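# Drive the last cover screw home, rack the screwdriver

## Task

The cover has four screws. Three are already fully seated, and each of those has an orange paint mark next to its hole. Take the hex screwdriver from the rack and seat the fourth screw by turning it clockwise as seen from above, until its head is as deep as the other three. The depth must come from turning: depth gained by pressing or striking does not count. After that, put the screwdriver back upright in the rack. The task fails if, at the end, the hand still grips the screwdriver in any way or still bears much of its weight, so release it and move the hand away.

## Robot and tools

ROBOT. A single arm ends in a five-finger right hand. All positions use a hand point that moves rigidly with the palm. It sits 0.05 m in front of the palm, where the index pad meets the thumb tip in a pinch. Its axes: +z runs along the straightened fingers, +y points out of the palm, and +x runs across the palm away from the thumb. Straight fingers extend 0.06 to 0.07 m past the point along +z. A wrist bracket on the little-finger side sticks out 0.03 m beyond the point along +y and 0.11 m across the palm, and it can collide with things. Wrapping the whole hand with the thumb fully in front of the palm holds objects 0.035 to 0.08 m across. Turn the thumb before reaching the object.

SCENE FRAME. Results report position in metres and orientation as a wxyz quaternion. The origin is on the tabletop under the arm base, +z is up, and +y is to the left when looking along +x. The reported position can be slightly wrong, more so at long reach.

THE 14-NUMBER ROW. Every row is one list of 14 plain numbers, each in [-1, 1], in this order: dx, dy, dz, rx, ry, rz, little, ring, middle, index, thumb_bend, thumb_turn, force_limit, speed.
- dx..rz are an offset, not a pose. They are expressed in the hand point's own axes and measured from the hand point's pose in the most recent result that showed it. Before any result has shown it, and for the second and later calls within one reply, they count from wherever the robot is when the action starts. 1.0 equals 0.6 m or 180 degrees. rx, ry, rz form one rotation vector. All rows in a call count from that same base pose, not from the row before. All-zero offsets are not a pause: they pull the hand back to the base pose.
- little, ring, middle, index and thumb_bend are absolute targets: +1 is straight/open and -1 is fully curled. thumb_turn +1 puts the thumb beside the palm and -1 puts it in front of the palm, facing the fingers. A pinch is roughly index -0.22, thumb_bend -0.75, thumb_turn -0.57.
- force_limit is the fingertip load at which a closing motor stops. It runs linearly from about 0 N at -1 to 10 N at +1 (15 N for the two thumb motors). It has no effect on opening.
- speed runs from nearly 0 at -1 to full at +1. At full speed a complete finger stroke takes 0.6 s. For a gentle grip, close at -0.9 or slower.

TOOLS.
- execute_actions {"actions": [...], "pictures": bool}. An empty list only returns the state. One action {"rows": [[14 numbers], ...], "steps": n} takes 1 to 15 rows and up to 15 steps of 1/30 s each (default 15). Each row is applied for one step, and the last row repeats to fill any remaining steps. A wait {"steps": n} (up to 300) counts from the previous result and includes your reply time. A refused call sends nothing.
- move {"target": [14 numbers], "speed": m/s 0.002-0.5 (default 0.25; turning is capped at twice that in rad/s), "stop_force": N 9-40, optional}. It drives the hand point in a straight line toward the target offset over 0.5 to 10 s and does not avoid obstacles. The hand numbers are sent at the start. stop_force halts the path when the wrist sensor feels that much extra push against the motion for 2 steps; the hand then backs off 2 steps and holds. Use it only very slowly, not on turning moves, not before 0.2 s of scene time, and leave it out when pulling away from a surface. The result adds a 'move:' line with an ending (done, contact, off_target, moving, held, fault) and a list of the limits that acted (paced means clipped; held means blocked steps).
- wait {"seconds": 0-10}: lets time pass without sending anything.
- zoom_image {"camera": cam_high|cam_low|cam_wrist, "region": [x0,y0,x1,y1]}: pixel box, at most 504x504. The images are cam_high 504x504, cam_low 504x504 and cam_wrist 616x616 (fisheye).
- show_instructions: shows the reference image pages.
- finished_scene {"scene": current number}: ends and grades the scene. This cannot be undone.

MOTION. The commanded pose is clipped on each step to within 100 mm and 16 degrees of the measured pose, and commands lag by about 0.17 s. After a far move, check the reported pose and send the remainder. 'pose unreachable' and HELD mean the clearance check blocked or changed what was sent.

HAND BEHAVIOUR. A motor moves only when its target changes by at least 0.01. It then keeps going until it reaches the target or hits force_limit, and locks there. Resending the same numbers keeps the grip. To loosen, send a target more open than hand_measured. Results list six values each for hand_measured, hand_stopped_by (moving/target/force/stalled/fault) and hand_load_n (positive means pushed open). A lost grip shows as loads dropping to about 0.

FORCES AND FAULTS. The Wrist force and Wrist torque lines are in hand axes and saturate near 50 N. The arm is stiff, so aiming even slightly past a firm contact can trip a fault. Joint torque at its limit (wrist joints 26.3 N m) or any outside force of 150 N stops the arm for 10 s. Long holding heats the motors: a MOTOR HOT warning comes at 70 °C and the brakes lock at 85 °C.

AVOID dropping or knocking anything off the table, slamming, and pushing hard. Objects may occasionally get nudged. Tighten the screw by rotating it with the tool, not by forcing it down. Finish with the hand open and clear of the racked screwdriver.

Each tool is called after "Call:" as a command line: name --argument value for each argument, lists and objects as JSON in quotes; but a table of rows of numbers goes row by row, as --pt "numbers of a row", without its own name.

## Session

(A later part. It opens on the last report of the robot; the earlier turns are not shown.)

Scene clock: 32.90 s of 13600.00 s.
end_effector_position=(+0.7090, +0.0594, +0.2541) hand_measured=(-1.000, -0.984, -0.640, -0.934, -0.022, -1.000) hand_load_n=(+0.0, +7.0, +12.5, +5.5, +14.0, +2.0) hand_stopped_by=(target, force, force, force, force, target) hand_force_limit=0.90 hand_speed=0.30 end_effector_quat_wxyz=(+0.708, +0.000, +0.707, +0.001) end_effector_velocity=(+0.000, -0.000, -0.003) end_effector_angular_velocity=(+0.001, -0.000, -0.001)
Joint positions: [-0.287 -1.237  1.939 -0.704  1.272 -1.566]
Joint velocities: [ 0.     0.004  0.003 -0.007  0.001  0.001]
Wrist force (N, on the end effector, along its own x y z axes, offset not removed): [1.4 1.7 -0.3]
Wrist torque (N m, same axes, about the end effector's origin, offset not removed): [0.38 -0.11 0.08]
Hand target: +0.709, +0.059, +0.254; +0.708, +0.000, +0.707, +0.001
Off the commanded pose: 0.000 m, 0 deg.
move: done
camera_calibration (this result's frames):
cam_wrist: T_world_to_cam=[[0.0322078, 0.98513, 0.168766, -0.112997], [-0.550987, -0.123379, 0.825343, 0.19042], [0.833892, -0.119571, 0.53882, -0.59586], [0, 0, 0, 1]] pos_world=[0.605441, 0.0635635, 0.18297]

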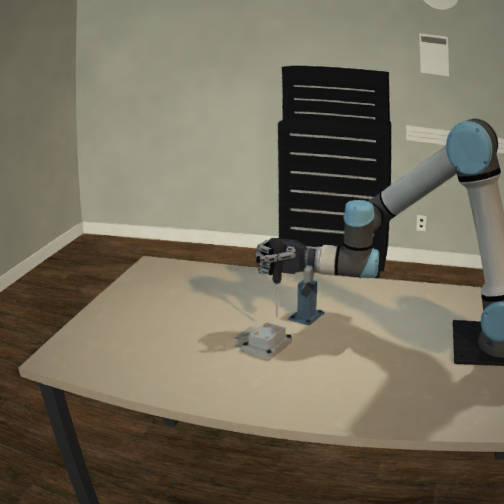

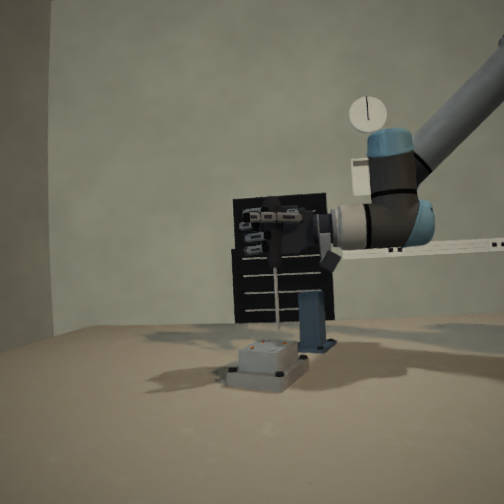

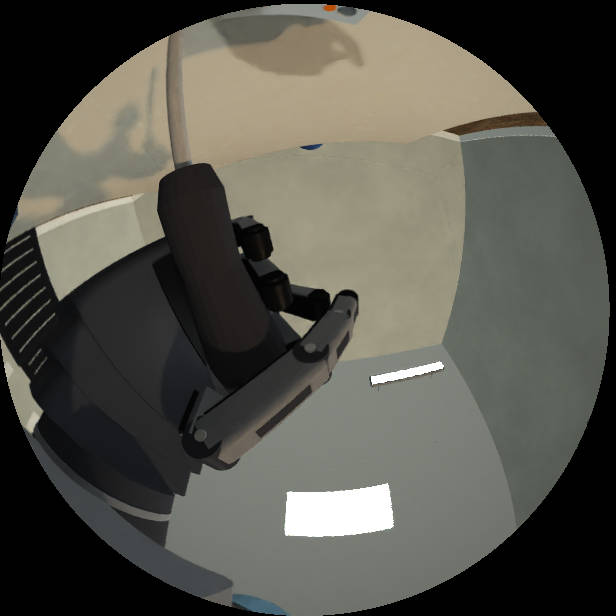

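Call:
move --target '[0,0.092,0.008,0,0,0,-1,-1,-1,-1,-0.7,-1,0.9,0.3]' --speed 0.06 --stop_force 10

Call:
zoom_image --camera "cam_high" --region '[230,290,310,370]'

Call:
zoom_image --camera "cam_low" --region '[220,300,320,400]'

Scene clock: 36.80 s of 13600.00 s.
end_effector_position=(+0.7137, +0.1143, +0.2542) hand_measured=(-1.000, -0.984, -0.640, -0.934, -0.022, -1.000) hand_load_n=(+0.0, +7.0, +12.5, +5.5, +14.0, +2.0) hand_stopped_by=(target, force, force, force, force, target) hand_force_limit=0.90 hand_speed=0.30 end_effector_quat_wxyz=(+0.708, +0.000, +0.707, +0.001) end_effector_velocity=(+0.001, +0.002, +0.001) end_effector_angular_velocity=(-0.000, -0.002, -0.001)
Joint positions: [-0.164 -1.222  1.916 -0.696  1.395 -1.566]
Joint velocities: [ 0.005  0.001 -0.002 -0.     0.006  0.   ]
Wrist force (N, on the end effector, along its own x y z axes, offset not removed): [2.4 1.4 1.0]
Wrist torque (N m, same axes, about the end effector's origin, offset not removed): [0.22 -0.25 0.18]
Hand target: +0.714, +0.115, +0.254; +0.708, +0.000, +0.707, +0.001
Off the commanded pose: 0.000 m, 0 deg.
move: done
camera_calibration (this result's frames):
cam_wrist: T_world_to_cam=[[0.0321428, 0.985114, 0.16887, -0.167243], [-0.551007, -0.123498, 0.825312, 0.199745], [0.833881, -0.119577, 0.538835, -0.593321], [0, 0, 0, 1]] pos_world=[0.610196, 0.118475, 0.183093]

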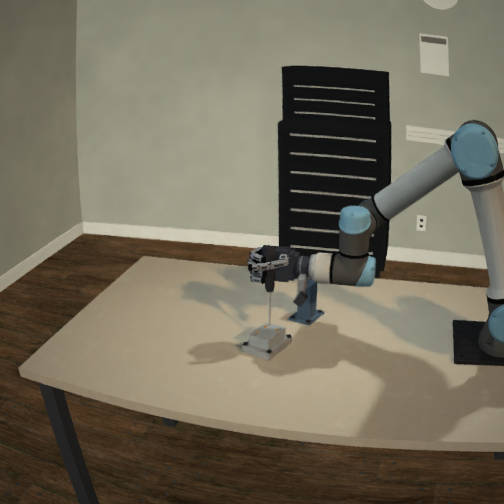

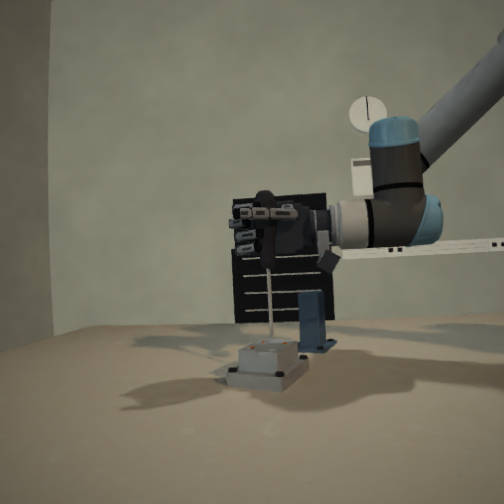

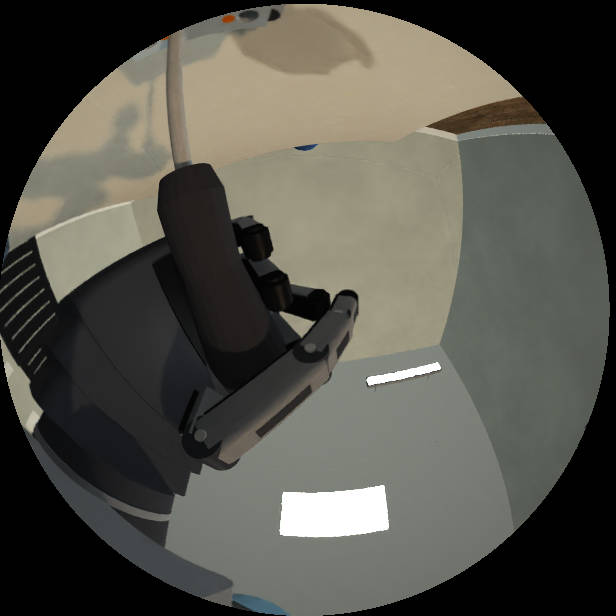

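Region (230, 290, 310, 370) of cam_high's 504x504 image, scaled by 6.300, with more detail than that image has.

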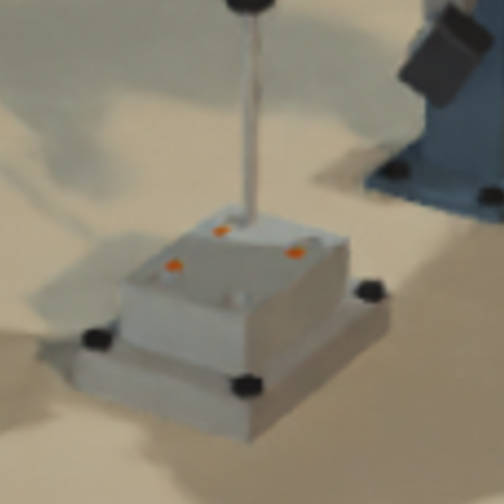

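Region (220, 300, 320, 400) of cam_low's 504x504 image, scaled by 5.040, with more detail than that image has.

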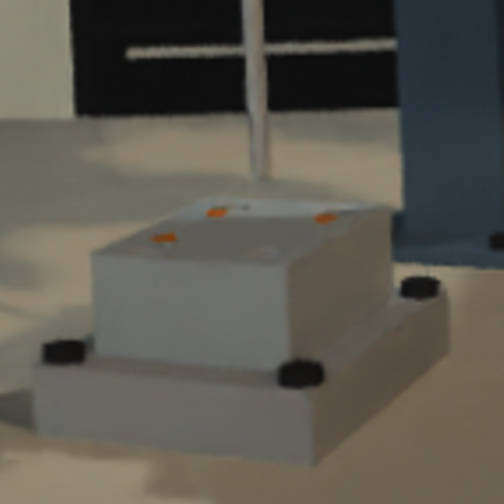

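Call:
move --target '[0,0.078,-0.008,0,0,0,-1,-1,-1,-1,-0.7,-1,0.9,0.3]' --speed 0.05 --stop_force 10

Call:
zoom_image --camera "cam_high" --region '[230,290,310,370]'

Call:
zoom_image --camera "cam_low" --region '[220,300,320,400]'

Scene clock: 39.73 s of 13600.00 s.
end_effector_position=(+0.7089, +0.1607, +0.2543) hand_measured=(-1.000, -0.984, -0.640, -0.934, -0.022, -1.000) hand_load_n=(+0.0, +7.0, +12.5, +5.5, +14.0, +2.0) hand_stopped_by=(target, force, force, force, force, target) hand_force_limit=0.90 hand_speed=0.30 end_effector_quat_wxyz=(+0.708, +0.000, +0.707, +0.001) end_effector_velocity=(-0.000, +0.003, -0.000) end_effector_angular_velocity=(+0.000, +0.001, +0.000)
Joint positions: [-0.063 -1.216  1.907 -0.693  1.496 -1.567]
Joint velocities: [ 0.006  0.001 -0.002  0.001  0.006 -0.   ]
Wrist force (N, on the end effector, along its own x y z axes, offset not removed): [1.5 1.7 0.5]
Wrist torque (N m, same axes, about the end effector's origin, offset not removed): [0.33 -0.21 0.17]
Hand target: +0.709, +0.161, +0.254; +0.708, +0.000, +0.707, +0.001
Off the commanded pose: 0.000 m, 0 deg.
move: done
camera_calibration (this result's frames):
cam_wrist: T_world_to_cam=[[0.0320827, 0.985102, 0.168953, -0.212864], [-0.551012, -0.123599, 0.825293, 0.202795], [0.83388, -0.119573, 0.538838, -0.583829], [0, 0, 0, 1]] pos_world=[0.605415, 0.164948, 0.183188]

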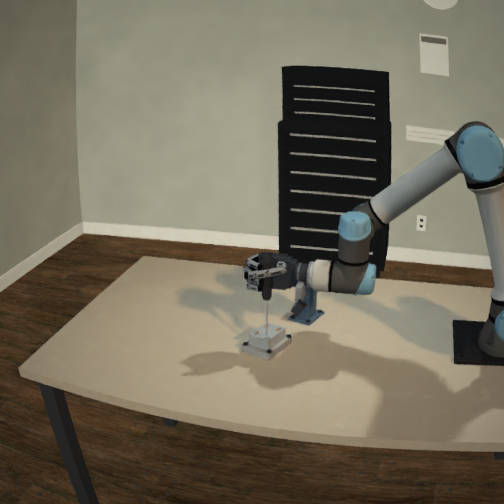

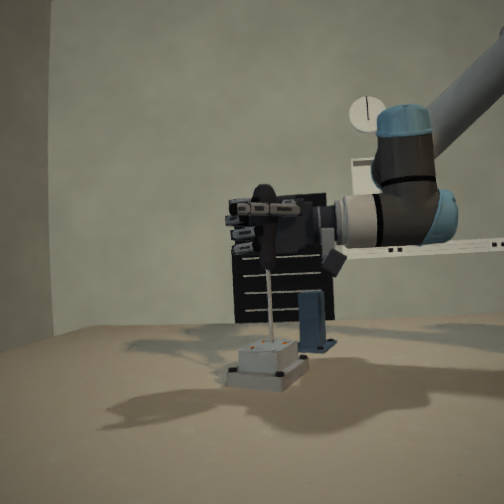

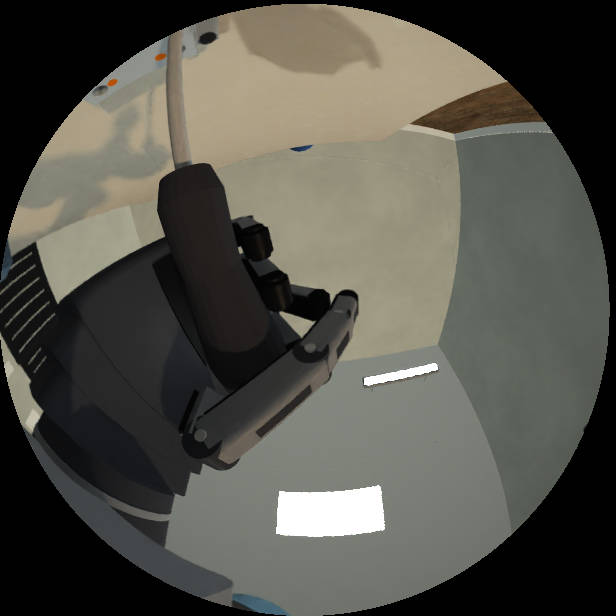

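Region (230, 290, 310, 370) of cam_high's 504x504 image, scaled by 6.300, with more detail than that image has.

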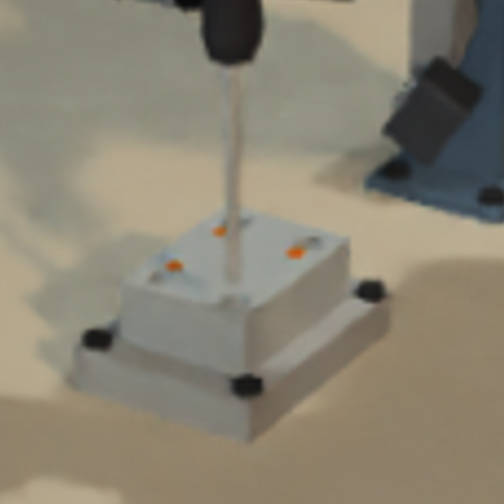

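Region (220, 300, 320, 400) of cam_low's 504x504 image, scaled by 5.040, with more detail than that image has.

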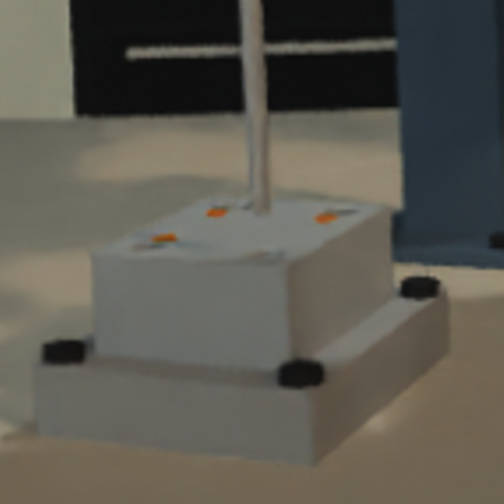

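Call:
move --target '[0.013,-0.003,-0.001,0,0,0,-1,-1,-1,-1,-0.7,-1,0.9,0.3]' --speed 0.01 --stop_force 9

Call:
zoom_image --camera "cam_high" --region '[245,310,295,360]'

Call:
zoom_image --camera "cam_low" --region '[245,320,295,370]'

Scene clock: 42.23 s of 13600.00 s.
end_effector_position=(+0.7084, +0.1590, +0.2468) hand_measured=(-1.000, -0.984, -0.640, -0.934, -0.022, -1.000) hand_load_n=(+0.0, +7.0, +12.5, +5.5, +14.0, +2.0) hand_stopped_by=(target, force, force, force, force, target) hand_force_limit=0.90 hand_speed=0.30 end_effector_quat_wxyz=(+0.708, +0.000, +0.707, +0.001) end_effector_velocity=(+0.000, -0.001, -0.002) end_effector_angular_velocity=(-0.000, -0.001, +0.001)
Joint positions: [-0.067 -1.206  1.916 -0.713  1.492 -1.567]
Joint velocities: [-0.001  0.003  0.002 -0.007 -0.002  0.   ]
Wrist force (N, on the end effector, along its own x y z axes, offset not removed): [2.8 3.4 0.5]
Wrist torque (N m, same axes, about the end effector's origin, offset not removed): [0.58 -0.35 0.27]
Hand target: +0.708, +0.159, +0.247; +0.708, +0.000, +0.707, +0.001
Off the commanded pose: 0.000 m, 0 deg.
move: done
camera_calibration (this result's frames):
cam_wrist: T_world_to_cam=[[0.0320931, 0.985103, 0.168944, -0.209918], [-0.550995, -0.123588, 0.825306, 0.208428], [0.833891, -0.119574, 0.538821, -0.579533], [0, 0, 0, 1]] pos_world=[0.604847, 0.163253, 0.175711]

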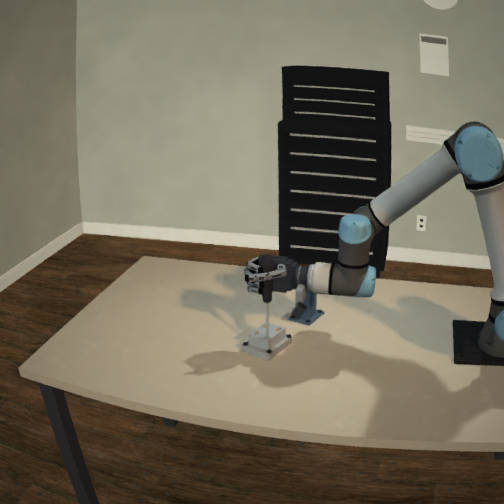

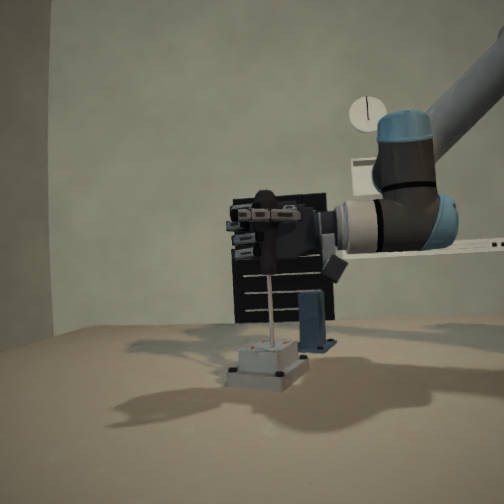

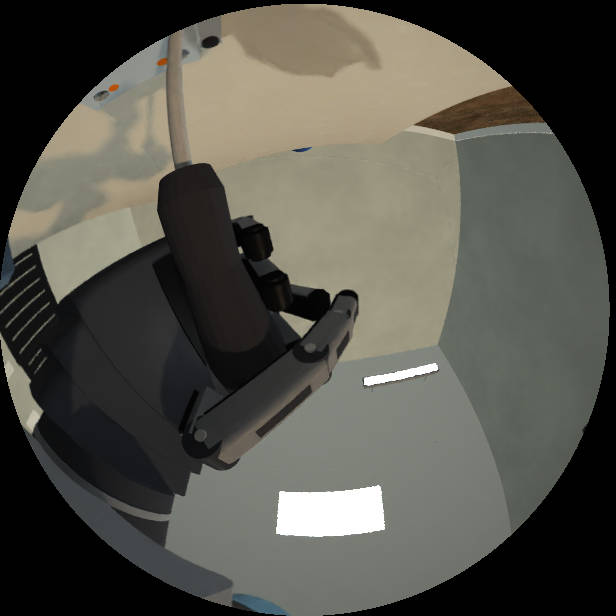

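Region (245, 310, 295, 360) of cam_high's 504x504 image, scaled by 10.080, with more detail than that image has.

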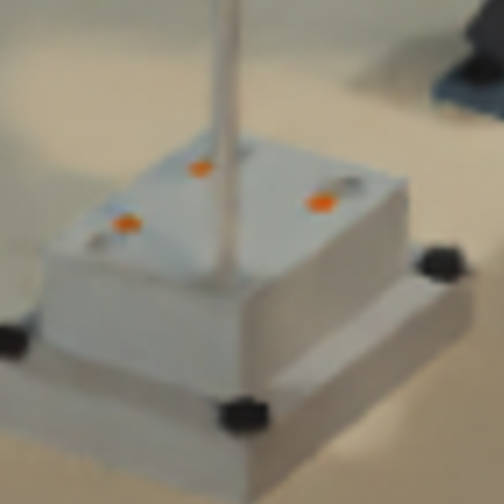

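Region (245, 320, 295, 370) of cam_low's 504x504 image, scaled by 10.080, with more detail than that image has.

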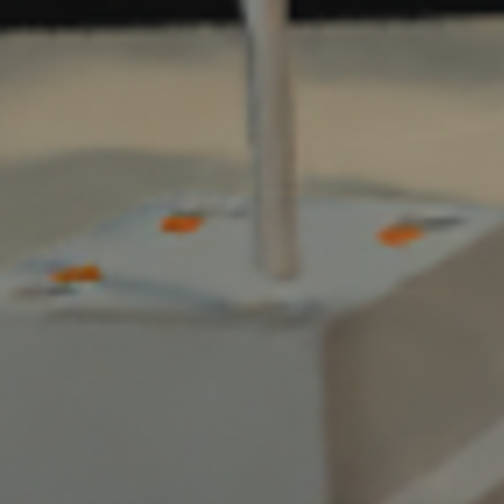

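Call:
zoom_image --camera "cam_wrist" --region '[80,5,240,125]'

Region (80, 5, 240, 125) of cam_wrist's 616x616 image, scaled by 3.150, with more detail than that image has; it fills the top 378 rows of this view, and the rest is white.

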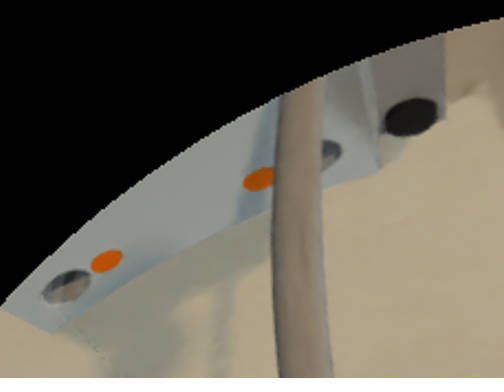

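Call:
move --target '[0.03,0,0,0,0,0,-1,-1,-1,-1,-0.7,-1,0.9,0.3]' --speed 0.004 --stop_force 9

Call:
zoom_image --camera "cam_high" --region '[245,310,295,360]'

Call:
zoom_image --camera "cam_low" --region '[245,320,295,370]'

Scene clock: 45.63 s of 13600.00 s.
end_effector_position=(+0.7084, +0.1590, +0.2404) hand_measured=(-1.000, -0.984, -0.640, -0.934, -0.022, -1.000) hand_load_n=(+0.0, +6.5, +12.5, +5.5, +14.0, +2.5) hand_stopped_by=(target, force, force, force, force, target) hand_force_limit=0.90 hand_speed=0.30 end_effector_quat_wxyz=(+0.708, +0.000, +0.706, +0.001) end_effector_velocity=(-0.000, -0.000, +0.000) end_effector_angular_velocity=(+0.000, +0.004, -0.000)
Joint positions: [-0.067 -1.195  1.922 -0.73   1.492 -1.567]
Joint velocities: [-0.    -0.002 -0.     0.007 -0.    -0.   ]
Wrist force (N, on the end effector, along its own x y z axes, offset not removed): [-13.6 2.8 2.0]
Wrist torque (N m, same axes, about the end effector's origin, offset not removed): [0.32 0.51 -0.13]
Hand target: +0.708, +0.159, +0.241; +0.708, +0.000, +0.706, +0.001
Off the commanded pose: 0.012 m, 0 deg.
move: contact
camera_calibration (this result's frames):
cam_wrist: T_world_to_cam=[[0.0320693, 0.985106, 0.16893, -0.208735], [-0.551258, -0.123552, 0.825136, 0.213976], [0.833719, -0.119585, 0.539085, -0.576015], [0, 0, 0, 1]] pos_world=[0.604884, 0.163181, 0.169223]

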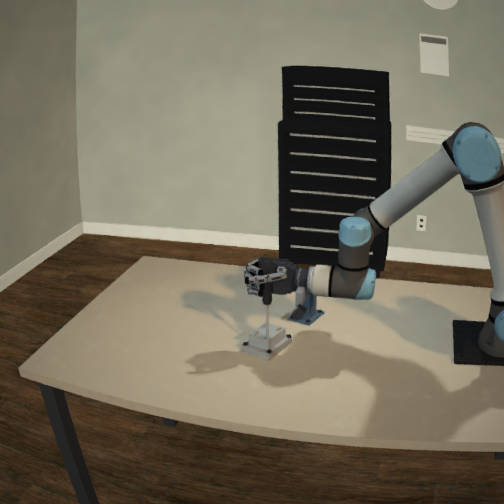

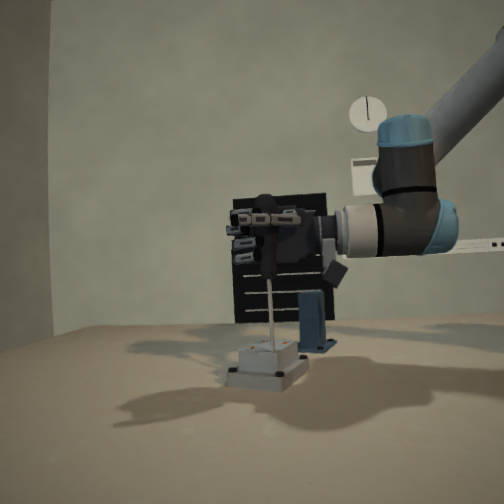

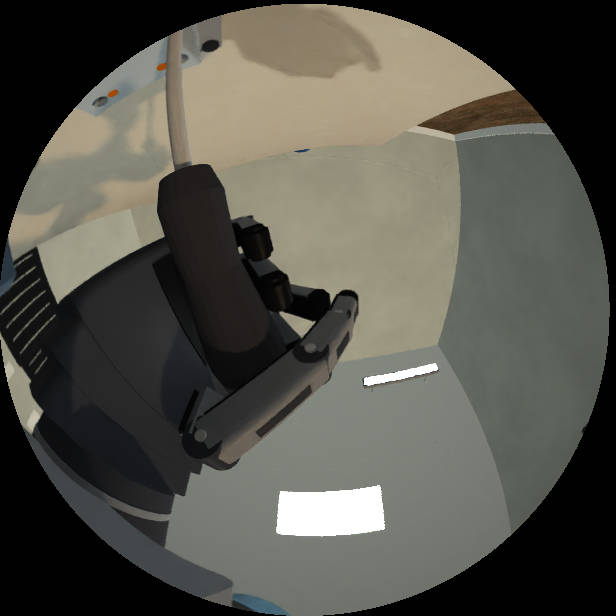

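Region (245, 310, 295, 360) of cam_high's 504x504 image, scaled by 10.080, with more detail than that image has.

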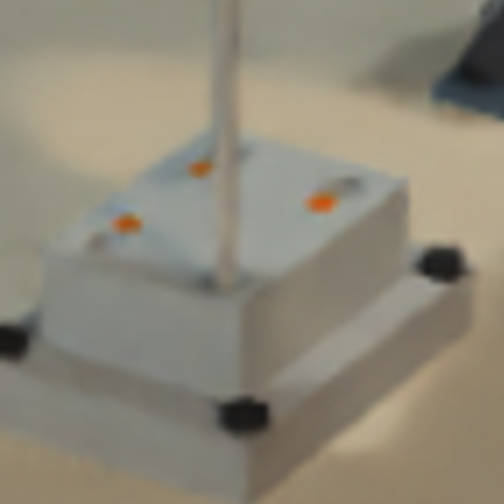

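Region (245, 320, 295, 370) of cam_low's 504x504 image, scaled by 10.080, with more detail than that image has.

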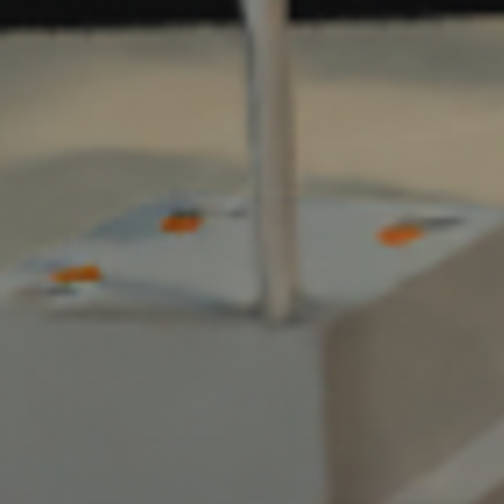

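Call:
move --target '[-0.004,0.001,0.0025,0,0,0,-1,-1,-1,-1,-0.7,-1,0.9,0.3]' --speed 0.01

Call:
move --target '[0.04,0,0,0,0,0,-1,-1,-1,-1,-0.7,-1,0.9,0.3]' --speed 0.004 --stop_force 9

Call:
zoom_image --camera "cam_high" --region '[245,310,295,360]'

Scene clock: 47.73 s of 13600.00 s.
end_effector_position=(+0.7098, +0.1595, +0.2426) hand_measured=(-1.000, -0.984, -0.640, -0.934, -0.022, -1.000) hand_load_n=(+0.0, +6.0, +12.5, +6.0, +14.0, +2.0) hand_stopped_by=(target, force, force, force, force, target) hand_force_limit=0.90 hand_speed=0.30 end_effector_quat_wxyz=(+0.708, +0.000, +0.706, +0.001) end_effector_velocity=(+0.000, +0.001, +0.001) end_effector_angular_velocity=(+0.000, +0.001, +0.000)
Joint positions: [-0.065 -1.196  1.916 -0.723  1.494 -1.567]
Joint velocities: [ 0.002 -0.    -0.003  0.004  0.002 -0.   ]
Wrist force (N, on the end effector, along its own x y z axes, offset not removed): [0.7 2.3 1.3]
Wrist torque (N m, same axes, about the end effector's origin, offset not removed): [0.31 -0.09 0.06]
Hand target: +0.710, +0.160, +0.243; +0.708, +0.000, +0.706, +0.001
Off the commanded pose: 0.000 m, 0 deg.
move: done
camera_calibration (this result's frames):
cam_wrist: T_world_to_cam=[[0.0320861, 0.985105, 0.168934, -0.209706], [-0.551264, -0.123545, 0.825133, 0.212955], [0.833714, -0.119602, 0.539088, -0.578324], [0, 0, 0, 1]] pos_world=[0.60628, 0.163723, 0.171478]

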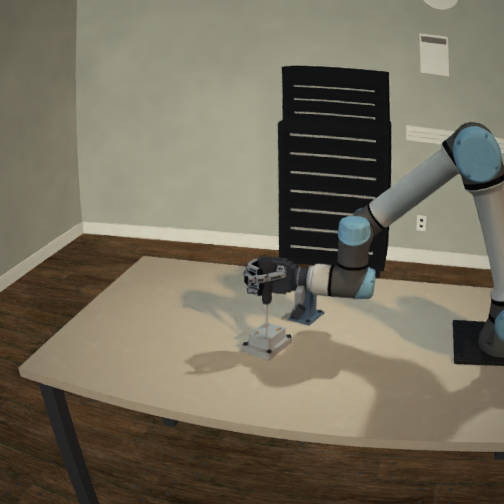

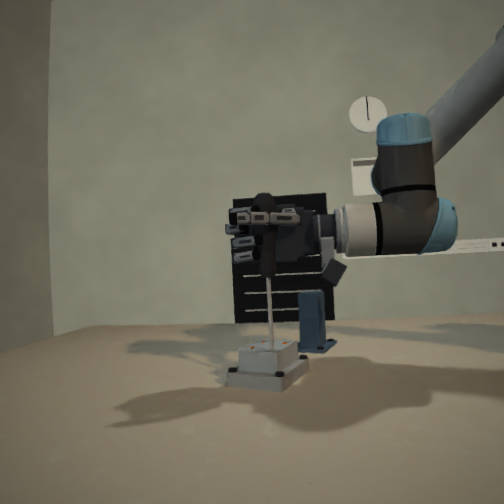

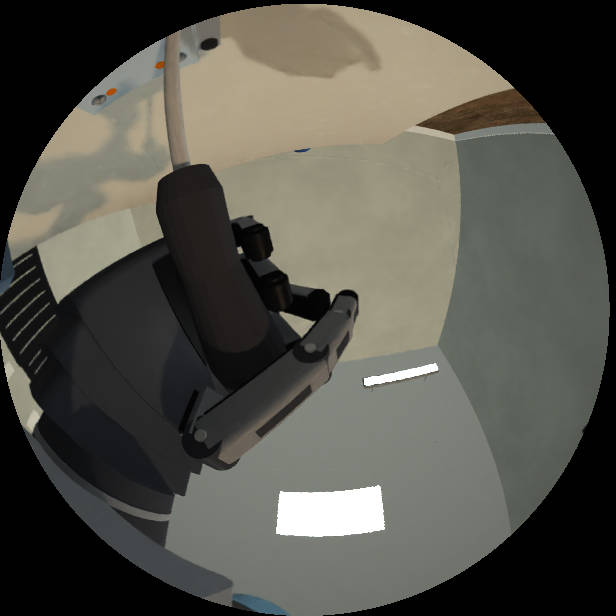

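Scene clock: 48.70 s of 13600.00 s.
end_effector_position=(+0.7098, +0.1595, +0.2404) hand_measured=(-1.000, -0.984, -0.640, -0.934, -0.022, -1.000) hand_load_n=(+0.0, +5.5, +12.5, +6.0, +14.0, +2.5) hand_stopped_by=(target, force, force, force, force, target) hand_force_limit=0.90 hand_speed=0.30 end_effector_quat_wxyz=(+0.708, +0.000, +0.706, +0.001) end_effector_velocity=(-0.001, -0.001, -0.000) end_effector_angular_velocity=(+0.000, +0.004, -0.002)
Joint positions: [-0.065 -1.192  1.918 -0.729  1.494 -1.567]
Joint velocities: [-0.    -0.002  0.     0.006  0.001 -0.   ]
Wrist force (N, on the end effector, along its own x y z axes, offset not removed): [-12.5 3.3 1.1]
Wrist torque (N m, same axes, about the end effector's origin, offset not removed): [0.44 0.52 -0.27]
Hand target: +0.710, +0.160, +0.241; +0.708, +0.000, +0.706, +0.001
Off the commanded pose: 0.022 m, 0 deg.
move: contact
camera_calibration (this result's frames):
cam_wrist: T_world_to_cam=[[0.0320308, 0.985109, 0.168921, -0.209292], [-0.551508, -0.12353, 0.824973, 0.21505], [0.833555, -0.119586, 0.539338, -0.577064], [0, 0, 0, 1]] pos_world=[0.60632, 0.163732, 0.169176]

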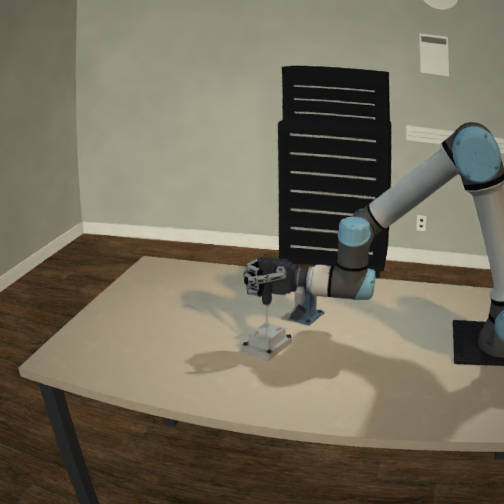

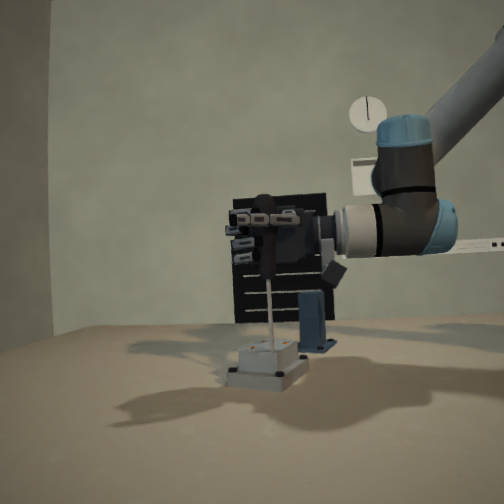

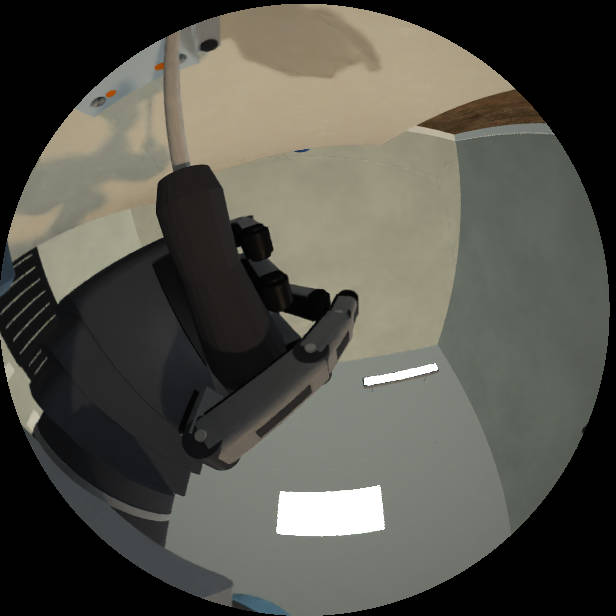

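Region (245, 310, 295, 360) of cam_high's 504x504 image, scaled by 10.080, with more detail than that image has.

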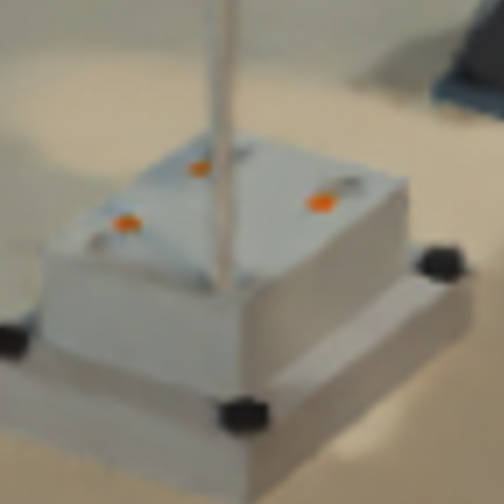

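Call:
move --target '[-0.004,-0.011,0.001,0,0,0,-1,-1,-1,-1,-0.7,-1,0.9,0.3]' --speed 0.01

Call:
zoom_image --camera "cam_high" --region '[245,310,295,360]'

Call:
zoom_image --camera "cam_low" --region '[245,320,295,370]'

Scene clock: 50.93 s of 13600.00 s.
end_effector_position=(+0.7104, +0.1532, +0.2427) hand_measured=(-1.000, -0.984, -0.640, -0.934, -0.022, -1.000) hand_load_n=(+0.0, +5.0, +12.5, +6.0, +14.0, +2.0) hand_stopped_by=(target, force, force, force, force, target) hand_force_limit=0.90 hand_speed=0.30 end_effector_quat_wxyz=(+0.708, +0.000, +0.706, +0.001) end_effector_velocity=(+0.001, -0.002, +0.001) end_effector_angular_velocity=(-0.000, -0.000, -0.000)
Joint positions: [-0.079 -1.198  1.918 -0.724  1.48  -1.567]
Joint velocities: [-0.005 -0.001 -0.001  0.002 -0.005 -0.   ]
Wrist force (N, on the end effector, along its own x y z axes, offset not removed): [0.5 3.0 2.3]
Wrist torque (N m, same axes, about the end effector's origin, offset not removed): [0.42 -0.10 0.00]
Hand target: +0.710, +0.153, +0.243; +0.708, +0.000, +0.706, +0.001
Off the commanded pose: 0.000 m, 0 deg.
move: done
camera_calibration (this result's frames):
cam_wrist: T_world_to_cam=[[0.0320452, 0.985116, 0.168876, -0.203501], [-0.551536, -0.12348, 0.824961, 0.212711], [0.833535, -0.119578, 0.53937, -0.579535], [0, 0, 0, 1]] pos_world=[0.606902, 0.157438, 0.171472]

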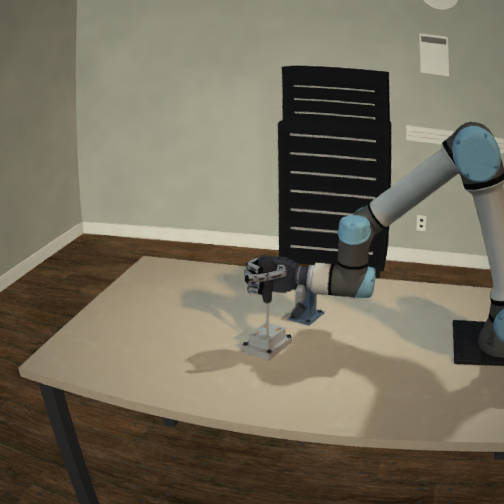

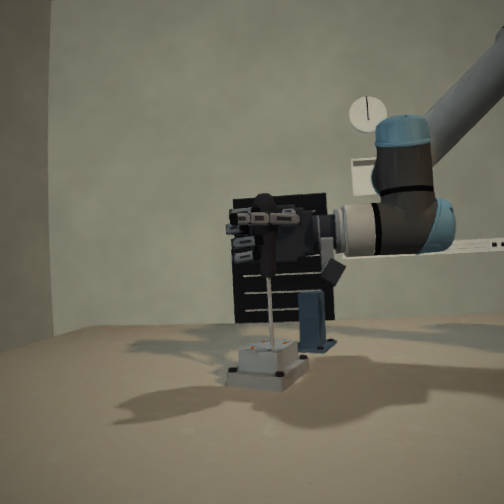

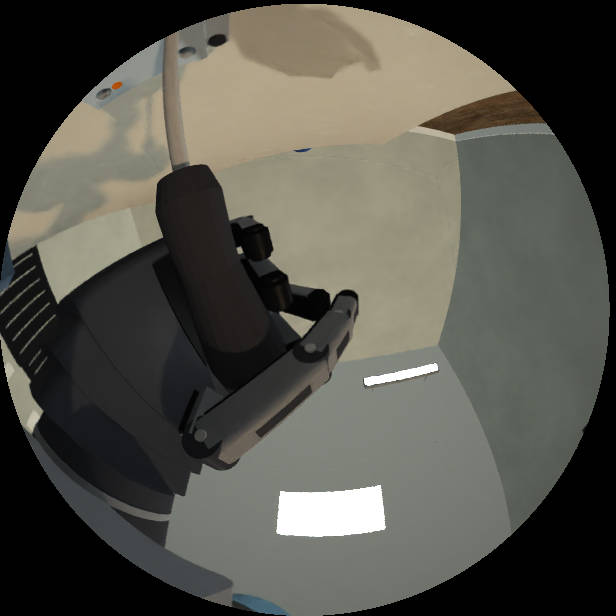

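Region (245, 310, 295, 360) of cam_high's 504x504 image, scaled by 10.080, with more detail than that image has.

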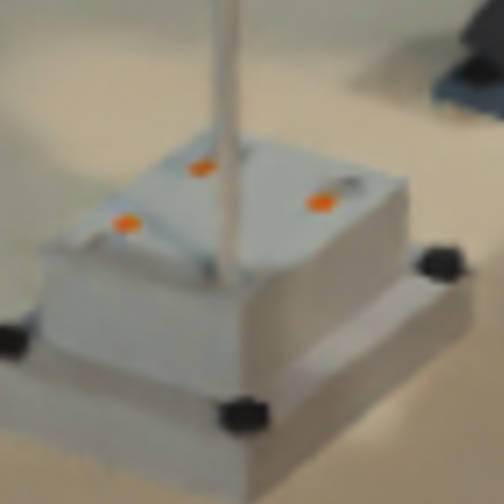

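Region (245, 320, 295, 370) of cam_low's 504x504 image, scaled by 10.080, with more detail than that image has.

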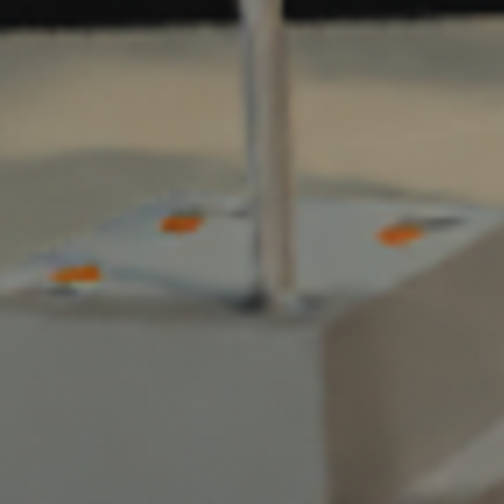

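Call:
move --target '[0.04,0,0,0,0,0,-1,-1,-1,-1,-0.7,-1,0.9,0.3]' --speed 0.004 --stop_force 9

Call:
zoom_image --camera "cam_high" --region '[250,320,285,355]'

Call:
zoom_image --camera "cam_low" --region '[255,330,290,365]'

Scene clock: 57.43 s of 13600.00 s.
end_effector_position=(+0.7104, +0.1532, +0.2220) hand_measured=(-1.000, -0.984, -0.640, -0.934, -0.022, -1.000) hand_load_n=(+0.0, +5.0, +12.5, +6.0, +14.0, +2.5) hand_stopped_by=(target, force, force, force, force, target) hand_force_limit=0.90 hand_speed=0.30 end_effector_quat_wxyz=(+0.708, +0.000, +0.706, +0.001) end_effector_velocity=(-0.001, -0.000, -0.000) end_effector_angular_velocity=(+0.000, +0.005, -0.001)
Joint positions: [-0.079 -1.162  1.935 -0.776  1.48  -1.567]
Joint velocities: [-0.    -0.002  0.     0.007  0.     0.   ]
Wrist force (N, on the end effector, along its own x y z axes, offset not removed): [-13.7 2.1 1.4]
Wrist torque (N m, same axes, about the end effector's origin, offset not removed): [0.26 0.59 -0.31]
Hand target: +0.710, +0.153, +0.222; +0.708, +0.000, +0.706, +0.001
Off the commanded pose: 0.003 m, 0 deg.
move: contact
camera_calibration (this result's frames):
cam_wrist: T_world_to_cam=[[0.0319811, 0.985121, 0.168859, -0.199961], [-0.551789, -0.123464, 0.824794, 0.230028], [0.83337, -0.119552, 0.539631, -0.568372], [0, 0, 0, 1]] pos_world=[0.606986, 0.157436, 0.150751]

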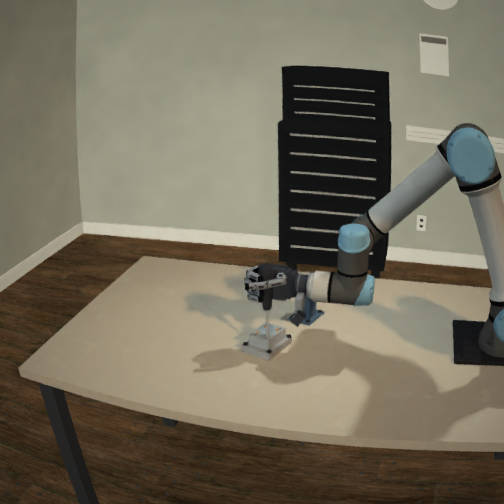

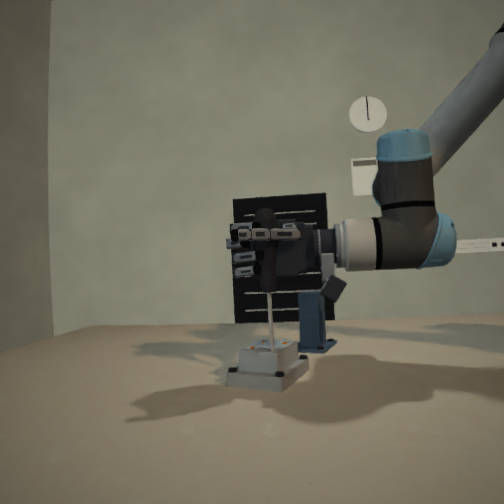

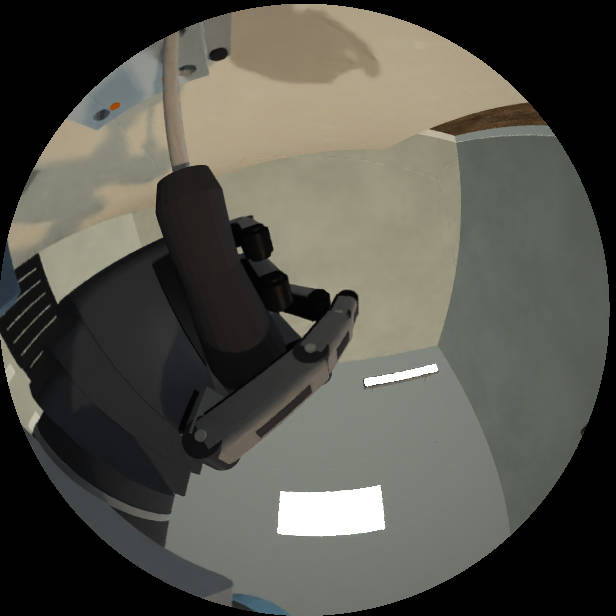

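Region (250, 320, 285, 355) of cam_high's 504x504 image, scaled by 14.400, with more detail than that image has.

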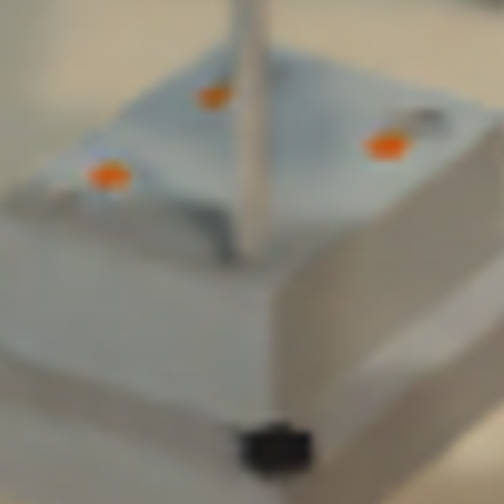

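Region (255, 330, 290, 365) of cam_low's 504x504 image, scaled by 14.400, with more detail than that image has.

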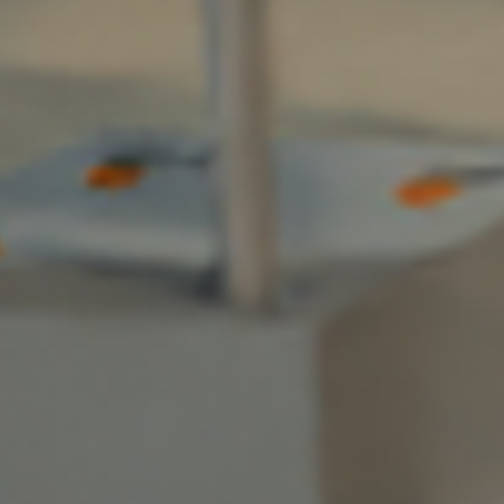

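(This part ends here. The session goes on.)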